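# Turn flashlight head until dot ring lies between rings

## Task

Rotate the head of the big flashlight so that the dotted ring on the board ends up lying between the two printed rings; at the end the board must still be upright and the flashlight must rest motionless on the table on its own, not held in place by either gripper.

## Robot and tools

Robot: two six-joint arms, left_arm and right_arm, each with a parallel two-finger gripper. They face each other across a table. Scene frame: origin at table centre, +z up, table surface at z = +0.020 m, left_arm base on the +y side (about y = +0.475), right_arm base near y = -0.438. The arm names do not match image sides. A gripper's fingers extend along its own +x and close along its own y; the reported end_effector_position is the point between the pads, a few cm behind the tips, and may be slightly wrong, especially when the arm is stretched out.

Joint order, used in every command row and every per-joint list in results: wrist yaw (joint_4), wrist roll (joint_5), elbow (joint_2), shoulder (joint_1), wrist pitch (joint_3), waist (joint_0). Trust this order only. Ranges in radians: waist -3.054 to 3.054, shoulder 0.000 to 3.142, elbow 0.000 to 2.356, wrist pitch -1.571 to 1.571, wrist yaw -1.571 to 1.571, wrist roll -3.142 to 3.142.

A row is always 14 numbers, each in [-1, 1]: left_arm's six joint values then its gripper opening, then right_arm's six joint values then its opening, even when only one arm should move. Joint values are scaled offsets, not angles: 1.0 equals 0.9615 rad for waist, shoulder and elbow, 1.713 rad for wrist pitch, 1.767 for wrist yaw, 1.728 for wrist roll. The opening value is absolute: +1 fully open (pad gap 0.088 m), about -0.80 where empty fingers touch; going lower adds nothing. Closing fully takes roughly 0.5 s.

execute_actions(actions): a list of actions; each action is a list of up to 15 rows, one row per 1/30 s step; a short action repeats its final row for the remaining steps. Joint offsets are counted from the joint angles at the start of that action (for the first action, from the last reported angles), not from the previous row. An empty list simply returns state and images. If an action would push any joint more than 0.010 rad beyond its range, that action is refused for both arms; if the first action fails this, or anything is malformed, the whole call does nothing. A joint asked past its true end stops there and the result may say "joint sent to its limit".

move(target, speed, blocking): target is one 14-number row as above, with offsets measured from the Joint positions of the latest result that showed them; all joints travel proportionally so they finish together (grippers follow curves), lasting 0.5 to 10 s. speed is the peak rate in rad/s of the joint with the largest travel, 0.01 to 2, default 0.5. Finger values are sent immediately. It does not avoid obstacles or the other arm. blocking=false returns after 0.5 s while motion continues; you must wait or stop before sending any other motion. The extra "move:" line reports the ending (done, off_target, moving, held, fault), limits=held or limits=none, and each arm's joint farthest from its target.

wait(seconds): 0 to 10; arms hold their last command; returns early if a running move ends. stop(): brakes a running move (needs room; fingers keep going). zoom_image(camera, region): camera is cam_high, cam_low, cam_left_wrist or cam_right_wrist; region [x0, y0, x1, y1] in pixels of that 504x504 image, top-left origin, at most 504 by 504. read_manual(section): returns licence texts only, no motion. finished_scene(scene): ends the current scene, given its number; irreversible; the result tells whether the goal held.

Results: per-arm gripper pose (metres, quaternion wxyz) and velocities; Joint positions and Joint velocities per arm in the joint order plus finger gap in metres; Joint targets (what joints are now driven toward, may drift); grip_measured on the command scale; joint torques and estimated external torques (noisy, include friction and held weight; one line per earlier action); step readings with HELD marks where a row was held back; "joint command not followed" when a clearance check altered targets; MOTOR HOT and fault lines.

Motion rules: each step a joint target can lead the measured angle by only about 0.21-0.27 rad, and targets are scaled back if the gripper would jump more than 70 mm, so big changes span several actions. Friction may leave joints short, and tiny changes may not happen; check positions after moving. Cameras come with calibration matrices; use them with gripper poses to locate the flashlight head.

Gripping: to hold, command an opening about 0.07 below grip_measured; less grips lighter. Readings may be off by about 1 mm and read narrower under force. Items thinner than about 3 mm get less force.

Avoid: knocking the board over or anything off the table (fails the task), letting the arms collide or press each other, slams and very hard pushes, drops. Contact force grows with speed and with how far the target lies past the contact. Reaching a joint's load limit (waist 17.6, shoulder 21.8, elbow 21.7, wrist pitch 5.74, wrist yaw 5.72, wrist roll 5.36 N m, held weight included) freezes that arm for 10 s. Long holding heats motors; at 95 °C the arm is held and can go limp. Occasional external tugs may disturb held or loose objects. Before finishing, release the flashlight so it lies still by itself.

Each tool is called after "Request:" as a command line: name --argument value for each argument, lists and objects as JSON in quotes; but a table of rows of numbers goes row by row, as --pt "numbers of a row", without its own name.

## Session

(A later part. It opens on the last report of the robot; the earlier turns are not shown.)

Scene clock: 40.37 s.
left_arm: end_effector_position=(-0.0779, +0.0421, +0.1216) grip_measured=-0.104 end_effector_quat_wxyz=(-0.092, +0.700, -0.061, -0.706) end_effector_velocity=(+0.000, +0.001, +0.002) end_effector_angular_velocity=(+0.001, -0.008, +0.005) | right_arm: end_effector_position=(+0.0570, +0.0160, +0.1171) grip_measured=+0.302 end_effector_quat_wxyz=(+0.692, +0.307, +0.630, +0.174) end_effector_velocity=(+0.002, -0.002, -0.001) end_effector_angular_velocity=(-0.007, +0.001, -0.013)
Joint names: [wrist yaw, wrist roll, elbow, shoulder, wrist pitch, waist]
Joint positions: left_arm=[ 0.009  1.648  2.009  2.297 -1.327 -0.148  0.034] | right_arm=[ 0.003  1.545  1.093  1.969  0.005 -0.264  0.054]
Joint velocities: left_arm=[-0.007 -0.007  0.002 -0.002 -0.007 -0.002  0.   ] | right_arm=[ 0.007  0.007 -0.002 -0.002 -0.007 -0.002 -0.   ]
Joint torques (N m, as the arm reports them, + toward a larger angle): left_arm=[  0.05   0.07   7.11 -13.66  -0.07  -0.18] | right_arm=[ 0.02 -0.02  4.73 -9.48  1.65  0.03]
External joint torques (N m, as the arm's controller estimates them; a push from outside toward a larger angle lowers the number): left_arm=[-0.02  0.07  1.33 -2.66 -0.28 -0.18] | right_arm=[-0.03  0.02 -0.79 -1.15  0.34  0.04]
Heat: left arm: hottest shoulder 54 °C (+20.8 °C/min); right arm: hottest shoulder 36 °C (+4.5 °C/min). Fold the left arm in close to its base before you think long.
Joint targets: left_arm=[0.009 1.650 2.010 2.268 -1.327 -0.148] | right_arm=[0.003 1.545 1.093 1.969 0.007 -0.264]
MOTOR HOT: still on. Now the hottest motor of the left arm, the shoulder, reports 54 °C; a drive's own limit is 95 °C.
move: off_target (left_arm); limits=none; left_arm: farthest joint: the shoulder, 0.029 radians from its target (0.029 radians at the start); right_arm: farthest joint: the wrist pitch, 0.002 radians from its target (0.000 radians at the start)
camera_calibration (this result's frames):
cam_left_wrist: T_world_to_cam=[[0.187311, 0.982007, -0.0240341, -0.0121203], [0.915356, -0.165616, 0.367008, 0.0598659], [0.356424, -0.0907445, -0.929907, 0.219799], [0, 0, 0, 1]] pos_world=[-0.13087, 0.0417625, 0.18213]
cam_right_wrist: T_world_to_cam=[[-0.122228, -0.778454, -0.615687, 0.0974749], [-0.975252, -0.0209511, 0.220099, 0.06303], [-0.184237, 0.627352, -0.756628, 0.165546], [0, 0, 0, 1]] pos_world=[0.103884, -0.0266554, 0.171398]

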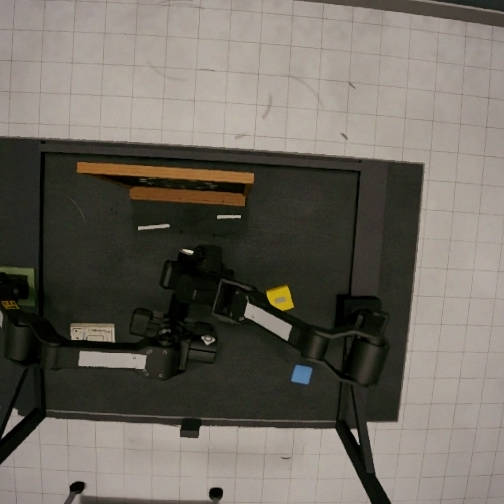

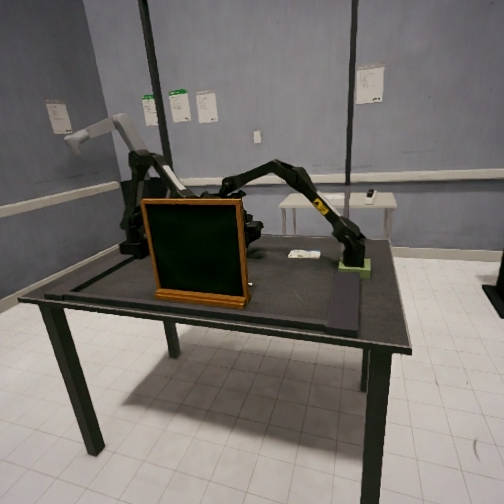

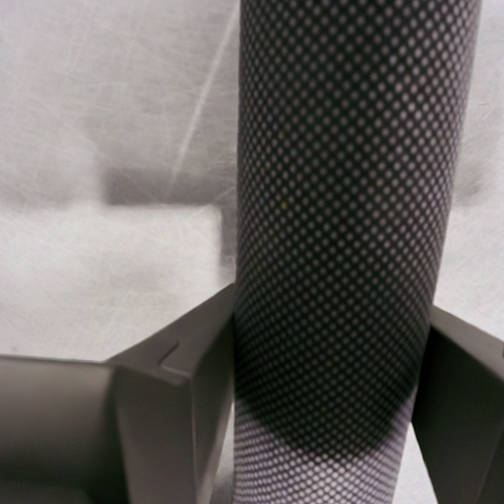

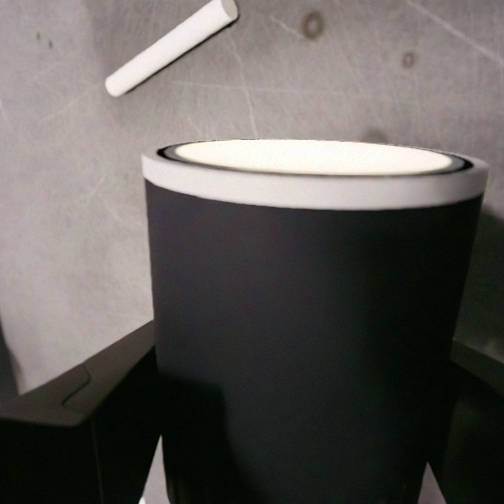

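Request:
move --target '[0,0,0,-0.03,0,0,-0.45,0,0,0.455,0.17,-0.36,0,0]' --speed 0.5

Request:
move --target '[0,0,0,-0.03,0,0,-0.45,0,0,0.29,0.15,-0.177,0,0]' --speed 0.5

Request:
move --target '[0,0,0,-0.03,0,0,-0.45,0,0,0.36,0.195,-0.19,0,0]' --speed 0.5

Request:
zoom_image --camera "cam_high" --region '[120, 150, 250, 210]'

Scene clock: 46.47 s.
left_arm: end_effector_position=(-0.0778, +0.0419, +0.1204) grip_measured=-0.104 end_effector_quat_wxyz=(-0.091, +0.700, -0.059, -0.706) end_effector_velocity=(-0.002, -0.001, -0.002) end_effector_angular_velocity=(-0.001, +0.007, +0.005) | right_arm: end_effector_position=(+0.0580, +0.0198, +0.1210) grip_measured=+0.302 end_effector_quat_wxyz=(+0.709, +0.194, +0.676, +0.056) end_effector_velocity=(-0.000, -0.002, -0.000) end_effector_angular_velocity=(-0.005, +0.011, -0.007)
Joint names: [wrist yaw, wrist roll, elbow, shoulder, wrist pitch, waist]
Joint positions: left_arm=[ 0.009  1.645  2.006  2.298 -1.323 -0.148  0.034] | right_arm=[ 0.003  1.545  1.514  2.12  -0.606 -0.264  0.054]
Joint velocities: left_arm=[ 0.007 -0.007 -0.002  0.002  0.007 -0.002 -0.   ] | right_arm=[-0.007  0.007 -0.002 -0.002 -0.007 -0.002  0.   ]
Joint torques (N m, as the arm reports them, + toward a larger angle): left_arm=[  0.06   0.1    7.31 -13.83  -0.35  -0.04] | right_arm=[ 0.02 -0.01  6.55 -9.33  0.59  0.04]
External joint torques (N m, as the arm's controller estimates them; a push from outside toward a larger angle lowers the number): left_arm=[-0.01  0.1   1.64 -3.03 -0.56 -0.02] | right_arm=[-0.03  0.01  0.86  0.13 -0.26 -0.01]
Heat: left arm: hottest shoulder 57 °C (+22.0 °C/min); right arm: hottest shoulder 37 °C (+5.2 °C/min). Fold the left arm in close to its base before you think long.
Joint targets: left_arm=[0.009 1.648 2.009 2.269 -1.327 -0.148] | right_arm=[0.003 1.545 1.531 2.132 -0.612 -0.264]
MOTOR HOT: still on. Now the hottest motor of the left arm, the shoulder, reports 57 °C; a drive's own limit is 95 °C.
move: off_target (left_arm, right_arm); limits=none; left_arm: farthest joint: the shoulder, 0.030 radians from its target (0.029 radians at the start); right_arm: farthest joint: the elbow, 0.016 radians from its target (0.437 radians at the start)
camera_calibration (this result's frames):
cam_left_wrist: T_world_to_cam=[[0.183571, 0.982714, -0.0239955, -0.0123038], [0.915923, -0.16213, 0.367149, 0.0600116], [0.356912, -0.089376, -0.929853, 0.218625], [0, 0, 0, 1]] pos_world=[-0.130737, 0.0413606, 0.18096]
cam_right_wrist: T_world_to_cam=[[-0.157981, -0.93533, -0.316543, 0.0719393], [-0.955911, 0.0645012, 0.286487, 0.052329], [-0.247542, 0.347846, -0.904282, 0.193289], [0, 0, 0, 1]] pos_world=[0.109234, -0.00332329, 0.182568]

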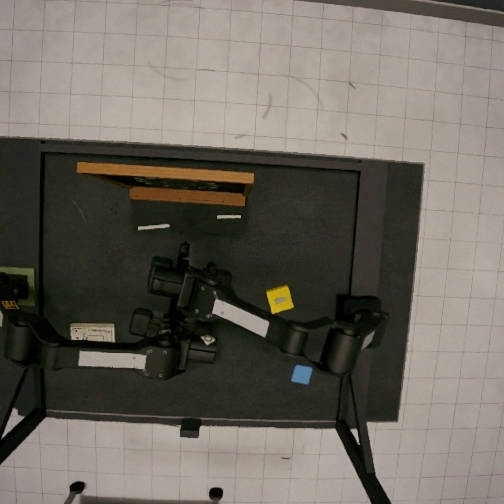

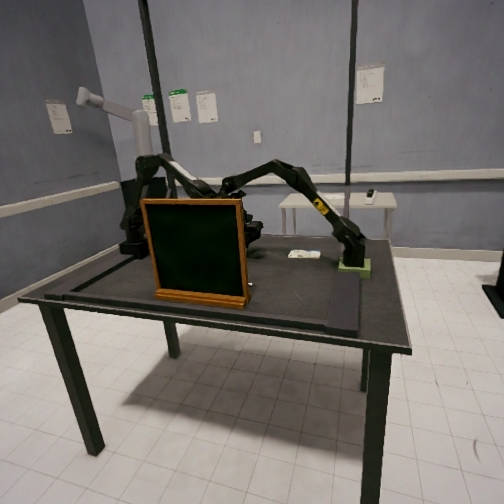

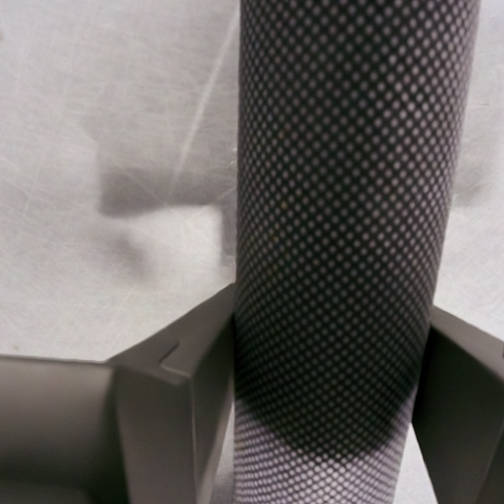

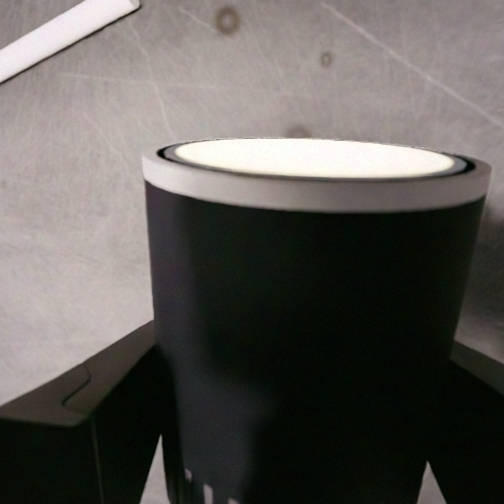

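Scene clock: 47.70 s.
left_arm: end_effector_position=(-0.0780, +0.0407, +0.1204) grip_measured=-0.111 end_effector_quat_wxyz=(-0.088, +0.700, -0.060, -0.706) end_effector_velocity=(-0.001, +0.007, -0.001) end_effector_angular_velocity=(+0.026, -0.011, -0.000) | right_arm: end_effector_position=(+0.0587, +0.0219, +0.1229) grip_measured=+0.302 end_effector_quat_wxyz=(+0.710, +0.136, +0.690, -0.004) end_effector_velocity=(-0.003, -0.005, -0.001) end_effector_angular_velocity=(-0.020, +0.011, +0.011)
Joint names: [wrist yaw, wrist roll, elbow, shoulder, wrist pitch, waist]
Joint positions: left_arm=[ 0.009  1.642  2.006  2.298 -1.318 -0.148  0.034] | right_arm=[ 0.005  1.546  1.774  2.249 -0.906 -0.264  0.054]
Joint velocities: left_arm=[-0.007 -0.007 -0.007 -0.002 -0.022 -0.007 -0.   ] | right_arm=[-0.007 -0.007 -0.002 -0.002 -0.022  0.002 -0.   ]
Joint torques (N m, as the arm reports them, + toward a larger angle): left_arm=[  0.08   0.12   6.93 -13.7   -0.49  -0.12] | right_arm=[ 0.   -0.02  6.95 -9.75  0.42  0.02]
External joint torques (N m, as the arm's controller estimates them; a push from outside toward a larger angle lowers the number): left_arm=[ 0.01  0.11  1.19 -2.75 -0.7  -0.05] | right_arm=[-0.06 -0.01  1.32  0.46 -0.16 -0.05]
Heat: left arm: hottest shoulder 57 °C (+21.4 °C/min); right arm: hottest shoulder 38 °C (+6.3 °C/min). Fold the left arm in close to its base before you think long.
Joint targets: left_arm=[0.009 1.645 2.006 2.270 -1.323 -0.148] | right_arm=[0.003 1.545 1.793 2.264 -0.910 -0.264]
MOTOR HOT: still on. Now the hottest motor of the left arm, the shoulder, reports 57 °C; a drive's own limit is 95 °C.
move: off_target (left_arm, right_arm); limits=none; left_arm: farthest joint: the shoulder, 0.029 radians from its target (0.029 radians at the start); right_arm: farthest joint: the elbow, 0.019 radians from its target (0.279 radians at the start)
camera_calibration (this result's frames):
cam_left_wrist: T_world_to_cam=[[0.180931, 0.983048, -0.0296805, -0.0105945], [0.916599, -0.157607, 0.367432, 0.0598232], [0.356526, -0.093685, -0.929576, 0.218639], [0, 0, 0, 1]] pos_world=[-0.130867, 0.0403267, 0.180946]
cam_right_wrist: T_world_to_cam=[[-0.167605, -0.973901, -0.153056, 0.0559359], [-0.945048, 0.114514, 0.30622, 0.0481519], [-0.2807, 0.195969, -0.939576, 0.204128], [0, 0, 0, 1]] pos_world=[0.11218, 0.00895915, 0.18561]

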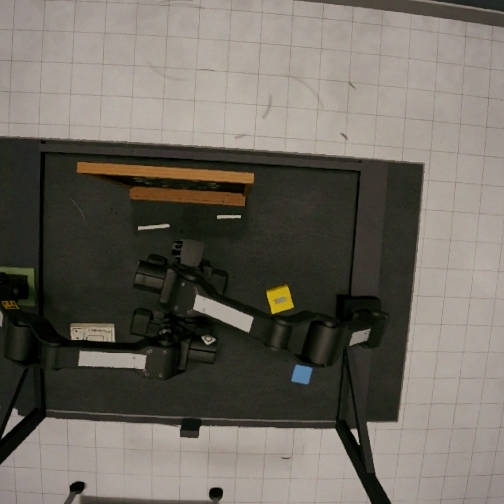

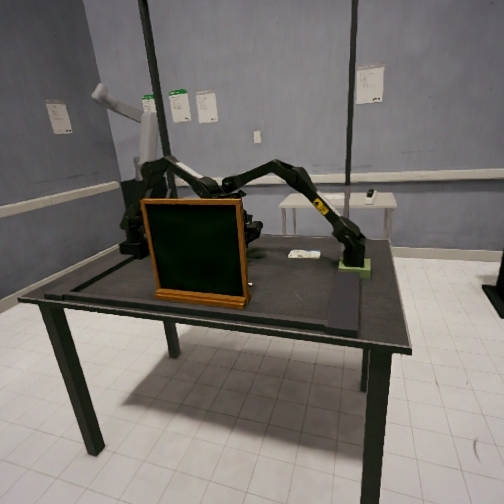

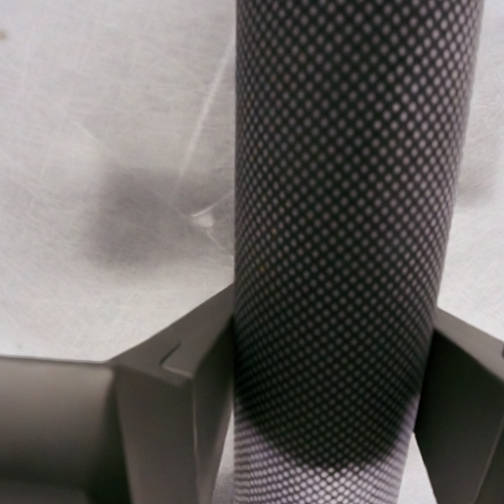

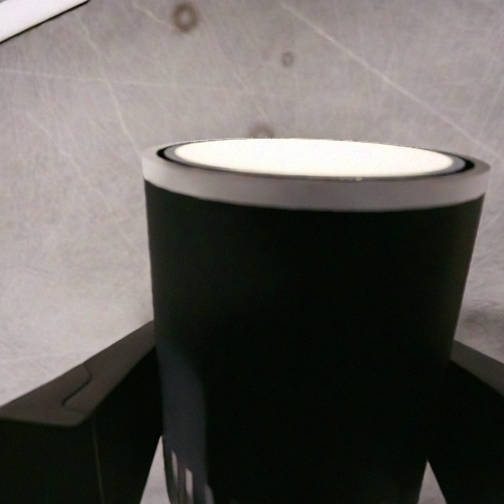

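Scene clock: 49.00 s.
left_arm: end_effector_position=(-0.0779, +0.0401, +0.1203) grip_measured=-0.127 end_effector_quat_wxyz=(-0.086, +0.700, -0.060, -0.706) end_effector_velocity=(+0.002, +0.002, +0.000) end_effector_angular_velocity=(+0.004, -0.023, +0.004) | right_arm: end_effector_position=(+0.0592, +0.0238, +0.1261) grip_measured=+0.302 end_effector_quat_wxyz=(+0.706, +0.077, +0.701, -0.064) end_effector_velocity=(-0.002, +0.002, +0.000) end_effector_angular_velocity=(+0.012, +0.020, -0.009)
Joint names: [wrist yaw, wrist roll, elbow, shoulder, wrist pitch, waist]
Joint positions: left_arm=[ 0.009  1.639  2.006  2.298 -1.315 -0.147  0.033] | right_arm=[ 0.006  1.546  2.1    2.421 -1.23  -0.264  0.054]
Joint velocities: left_arm=[-0.022 -0.007 -0.002 -0.002 -0.007 -0.002 -0.   ] | right_arm=[-0.022  0.007 -0.002 -0.002  0.007 -0.002 -0.   ]
Joint torques (N m, as the arm reports them, + toward a larger angle): left_arm=[  0.08   0.12   7.06 -13.83  -0.32  -0.06] | right_arm=[  0.01   0.01   6.65 -10.36   0.3    0.02]
External joint torques (N m, as the arm's controller estimates them; a push from outside toward a larger angle lowers the number): left_arm=[ 0.01  0.11  1.3  -2.84 -0.54 -0.06] | right_arm=[-0.04  0.01  1.12  0.61 -0.03 -0.02]
Heat: left arm: hottest shoulder 58 °C (+22.0 °C/min); right arm: hottest shoulder 38 °C (+6.1 °C/min). Fold the left arm in close to its base before you think long.
Joint targets: left_arm=[0.009 1.642 2.006 2.270 -1.318 -0.148] | right_arm=[0.005 1.546 2.120 2.437 -1.231 -0.264]
MOTOR HOT: still on. Now the hottest motor of the left arm, the shoulder, reports 58 °C; a drive's own limit is 95 °C.
move: off_target (left_arm, right_arm); limits=none; left_arm: farthest joint: the shoulder, 0.029 radians from its target (0.029 radians at the start); right_arm: farthest joint: the elbow, 0.020 radians from its target (0.346 radians at the start)
camera_calibration (this result's frames):
cam_left_wrist: T_world_to_cam=[[0.177549, 0.983581, -0.0323146, -0.00998824], [0.917225, -0.153493, 0.367611, 0.0595207], [0.356616, -0.0949089, -0.929418, 0.218569], [0, 0, 0, 1]] pos_world=[-0.130766, 0.0397044, 0.180939]
cam_right_wrist: T_world_to_cam=[[-0.170223, -0.985271, 0.0162781, 0.0373744], [-0.93345, 0.166519, 0.317714, 0.0441102], [-0.315745, 0.0388874, -0.948047, 0.21376], [0, 0, 0, 1]] pos_world=[0.11503, 0.0211661, 0.188032]

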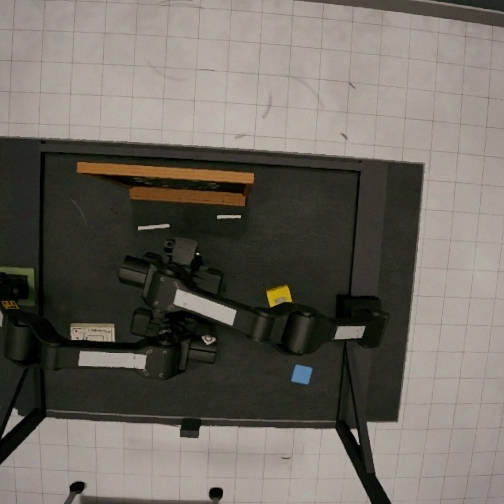

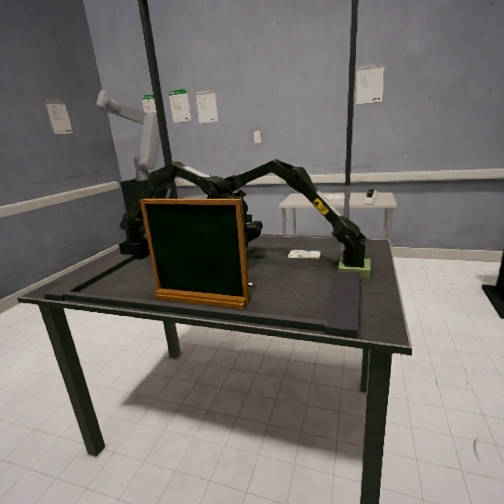

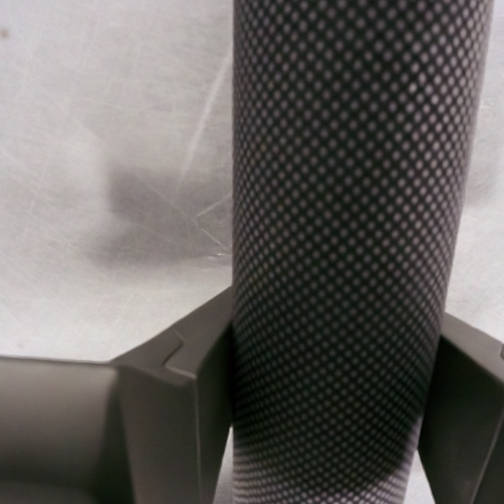

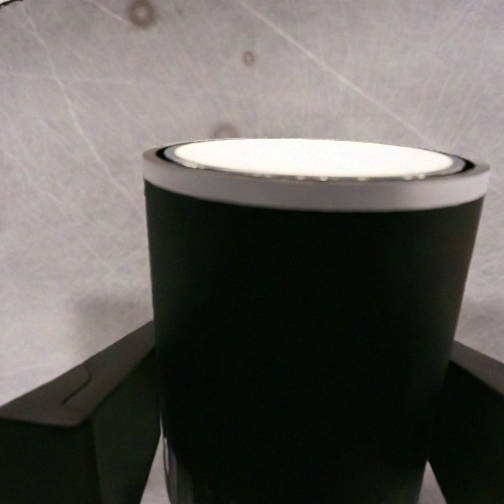

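Region (120, 150, 250, 210) of cam_high's 504x504 image, scaled by 3.877, with more detail than that image has; it fills the top 233 rows of this view, and the rest is white.

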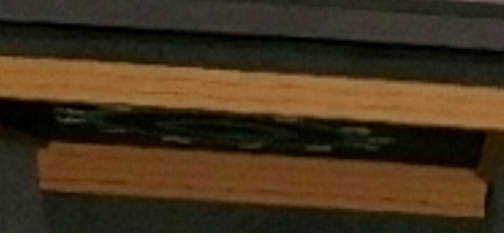

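Request:
move --target '[0,0,0,-0.03,0,0,-0.6,0,0,-0.36,-0.2,0.19,0,0]' --speed 0.6

Request:
move --target '[0,0,0,-0.03,0,0,-0.6,0,0,-0.29,-0.155,0.177,0,0]' --speed 0.6

Request:
zoom_image --camera "cam_high" --region '[120, 150, 250, 210]'

Scene clock: 54.20 s.
left_arm: end_effector_position=(-0.0780, +0.0403, +0.1172) grip_measured=-0.127 end_effector_quat_wxyz=(-0.088, +0.700, -0.059, -0.706) end_effector_velocity=(+0.006, +0.008, +0.001) end_effector_angular_velocity=(+0.033, -0.027, +0.009) | right_arm: end_effector_position=(+0.0583, +0.0209, +0.1201) grip_measured=+0.302 end_effector_quat_wxyz=(+0.710, +0.134, +0.691, -0.005) end_effector_velocity=(-0.000, -0.002, +0.000) end_effector_angular_velocity=(-0.006, +0.007, +0.006)
Joint names: [wrist yaw, wrist roll, elbow, shoulder, wrist pitch, waist]
Joint positions: left_arm=[ 0.01   1.64   2.002  2.303 -1.311 -0.147  0.033] | right_arm=[ 0.004  1.545  1.769  2.252 -0.903 -0.264  0.054]
Joint velocities: left_arm=[-0.022 -0.007 -0.002 -0.002 -0.037  0.002  0.   ] | right_arm=[-0.007 -0.007 -0.002 -0.002 -0.007 -0.002 -0.   ]
Joint torques (N m, as the arm reports them, + toward a larger angle): left_arm=[  0.01   0.01   7.46 -14.3   -0.37   0.06] | right_arm=[  0.08   0.03   3.2  -14.75   0.56   0.02]
External joint torques (N m, as the arm's controller estimates them; a push from outside toward a larger angle lowers the number): left_arm=[-0.05  0.    1.7  -3.26 -0.57 -0.03] | right_arm=[ 0.02  0.04 -2.46 -4.52 -0.03  0.02]
Heat: left arm: hottest shoulder 60 °C (+22.1 °C/min); right arm: hottest shoulder 39 °C (+6.6 °C/min). Fold the left arm in close to its base before you think long.
Joint targets: left_arm=[0.009 1.639 2.007 2.269 -1.315 -0.147] | right_arm=[0.006 1.546 1.754 2.228 -0.905 -0.264]
MOTOR HOT: still on. Now the hottest motor of the left arm, the shoulder, reports 60 °C; a drive's own limit is 95 °C.
move: off_target (left_arm, right_arm); limits=none; left_arm: farthest joint: the shoulder, 0.034 radians from its target (0.029 radians at the start); right_arm: farthest joint: the shoulder, 0.023 radians from its target (0.192 radians at the start)
camera_calibration (this result's frames):
cam_left_wrist: T_world_to_cam=[[0.178241, 0.983605, -0.0274167, -0.0108395], [0.91729, -0.156011, 0.366388, 0.0610893], [0.356104, -0.0904545, -0.930058, 0.215584], [0, 0, 0, 1]] pos_world=[-0.130875, 0.039693, 0.177826]
cam_right_wrist: T_world_to_cam=[[-0.16664, -0.974933, -0.147431, 0.0537165], [-0.944643, 0.114994, 0.307289, 0.0486289], [-0.282633, 0.190476, -0.940126, 0.2019], [0, 0, 0, 1]] pos_world=[0.111952, 0.00832075, 0.182788]

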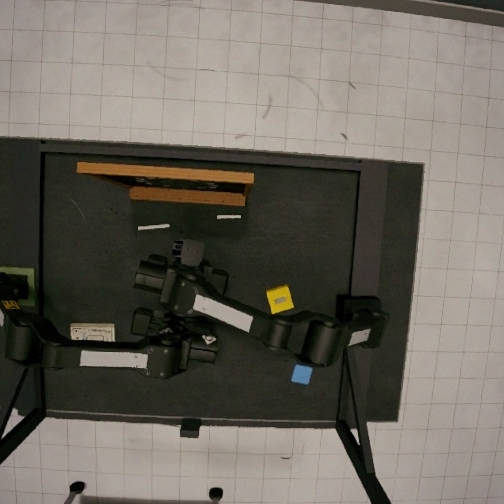

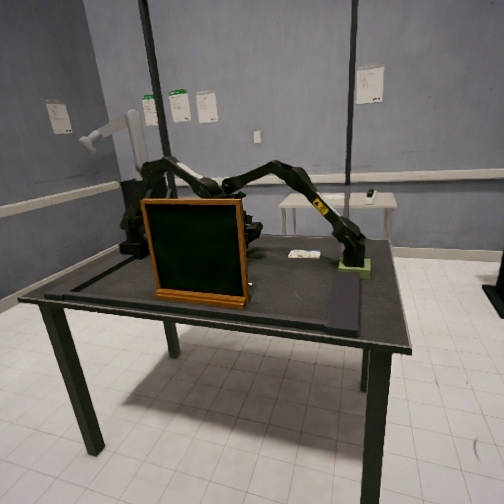

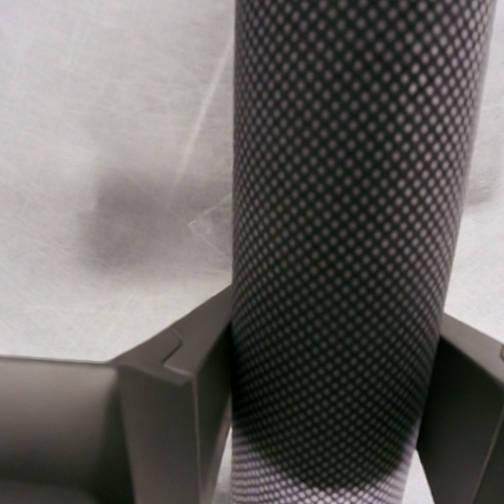

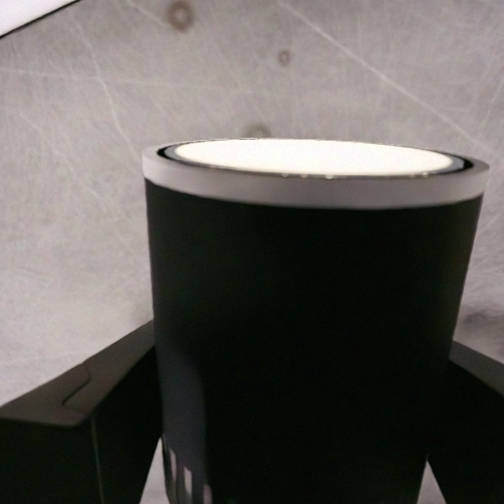

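Scene clock: 55.37 s.
left_arm: end_effector_position=(-0.0783, +0.0403, +0.1142) grip_measured=-0.127 end_effector_quat_wxyz=(-0.090, +0.700, -0.058, -0.706) end_effector_velocity=(+0.000, +0.002, +0.003) end_effector_angular_velocity=(+0.001, -0.008, +0.005) | right_arm: end_effector_position=(+0.0576, +0.0186, +0.1163) grip_measured=+0.302 end_effector_quat_wxyz=(+0.709, +0.192, +0.676, +0.054) end_effector_velocity=(-0.003, -0.004, -0.001) end_effector_angular_velocity=(-0.022, +0.004, +0.026)
Joint names: [wrist yaw, wrist roll, elbow, shoulder, wrist pitch, waist]
Joint positions: left_arm=[ 0.011  1.642  1.999  2.308 -1.306 -0.148  0.033] | right_arm=[ 0.003  1.545  1.505  2.126 -0.598 -0.264  0.054]
Joint velocities: left_arm=[-0.007 -0.007 -0.002 -0.007 -0.007 -0.002 -0.   ] | right_arm=[-0.007 -0.022 -0.002 -0.002 -0.022  0.002 -0.   ]
Joint torques (N m, as the arm reports them, + toward a larger angle): left_arm=[  0.03  -0.02   7.29 -14.26  -0.46  -0.06] | right_arm=[  0.06  -0.01   3.32 -13.83   0.8    0.03]
External joint torques (N m, as the arm's controller estimates them; a push from outside toward a larger angle lowers the number): left_arm=[-0.05 -0.02  1.51 -3.16 -0.66  0.03] | right_arm=[ 0.01  0.01 -2.37 -4.31 -0.05 -0.1 ]
Heat: left arm: hottest shoulder 61 °C (+22.8 °C/min); right arm: hottest shoulder 40 °C (+7.6 °C/min). Fold the left arm in close to its base before you think long.
Joint targets: left_arm=[0.011 1.640 2.002 2.275 -1.311 -0.148] | right_arm=[0.004 1.545 1.490 2.103 -0.600 -0.264]
MOTOR HOT: still on. Now the hottest motor of the left arm, the shoulder, reports 61 °C; a drive's own limit is 95 °C.
move: off_target (left_arm, right_arm); limits=none; left_arm: farthest joint: the shoulder, 0.034 radians from its target (0.029 radians at the start); right_arm: farthest joint: the shoulder, 0.023 radians from its target (0.149 radians at the start)
camera_calibration (this result's frames):
cam_left_wrist: T_world_to_cam=[[0.180824, 0.983231, -0.023667, -0.0111192], [0.916994, -0.159846, 0.365475, 0.0626699], [0.355563, -0.0877892, -0.93052, 0.212843], [0, 0, 0, 1]] pos_world=[-0.131136, 0.0396356, 0.174888]
cam_right_wrist: T_world_to_cam=[[-0.158016, -0.937259, -0.310768, 0.0686065], [-0.95549, 0.0657268, 0.287608, 0.053239], [-0.249137, 0.342382, -0.905928, 0.189809], [0, 0, 0, 1]] pos_world=[0.108999, -0.00418451, 0.177962]

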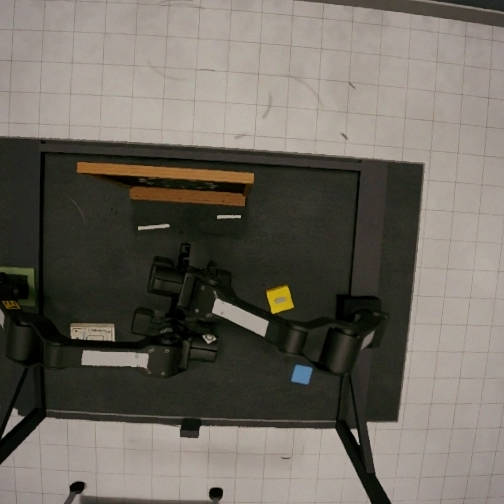

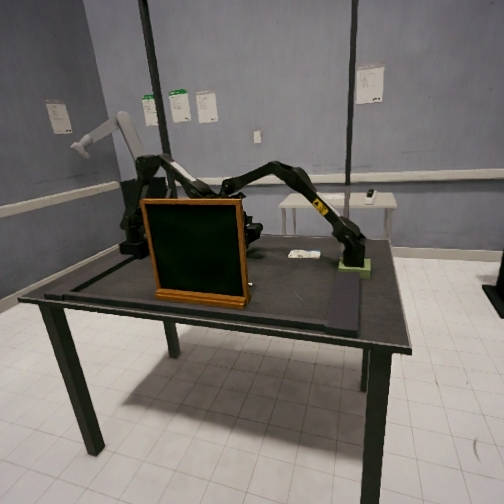

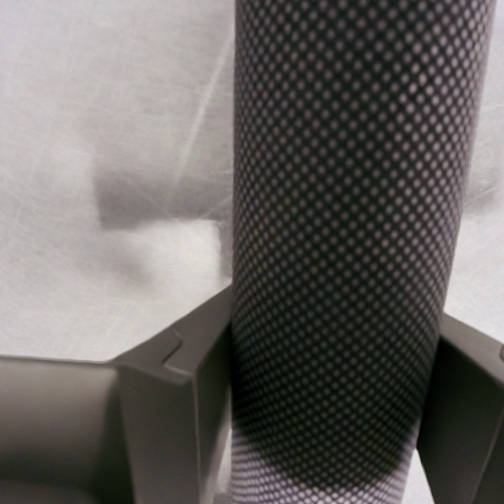

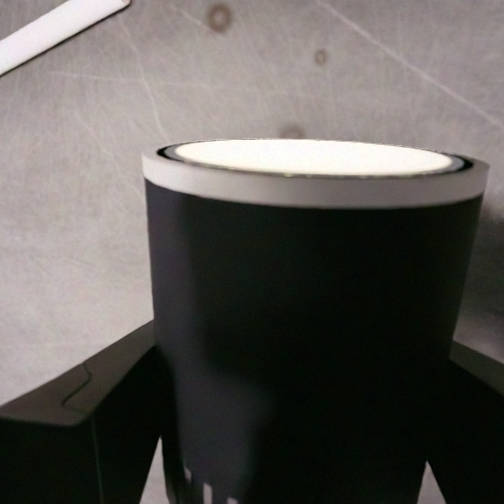

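Region (120, 150, 250, 210) of cam_high's 504x504 image, scaled by 3.877, with more detail than that image has; it fills the top 233 rows of this view, and the rest is white.

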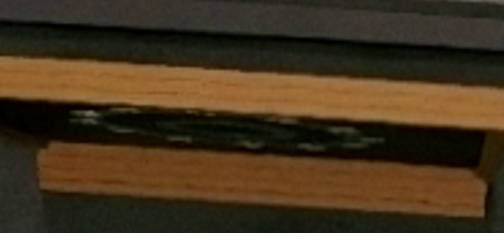

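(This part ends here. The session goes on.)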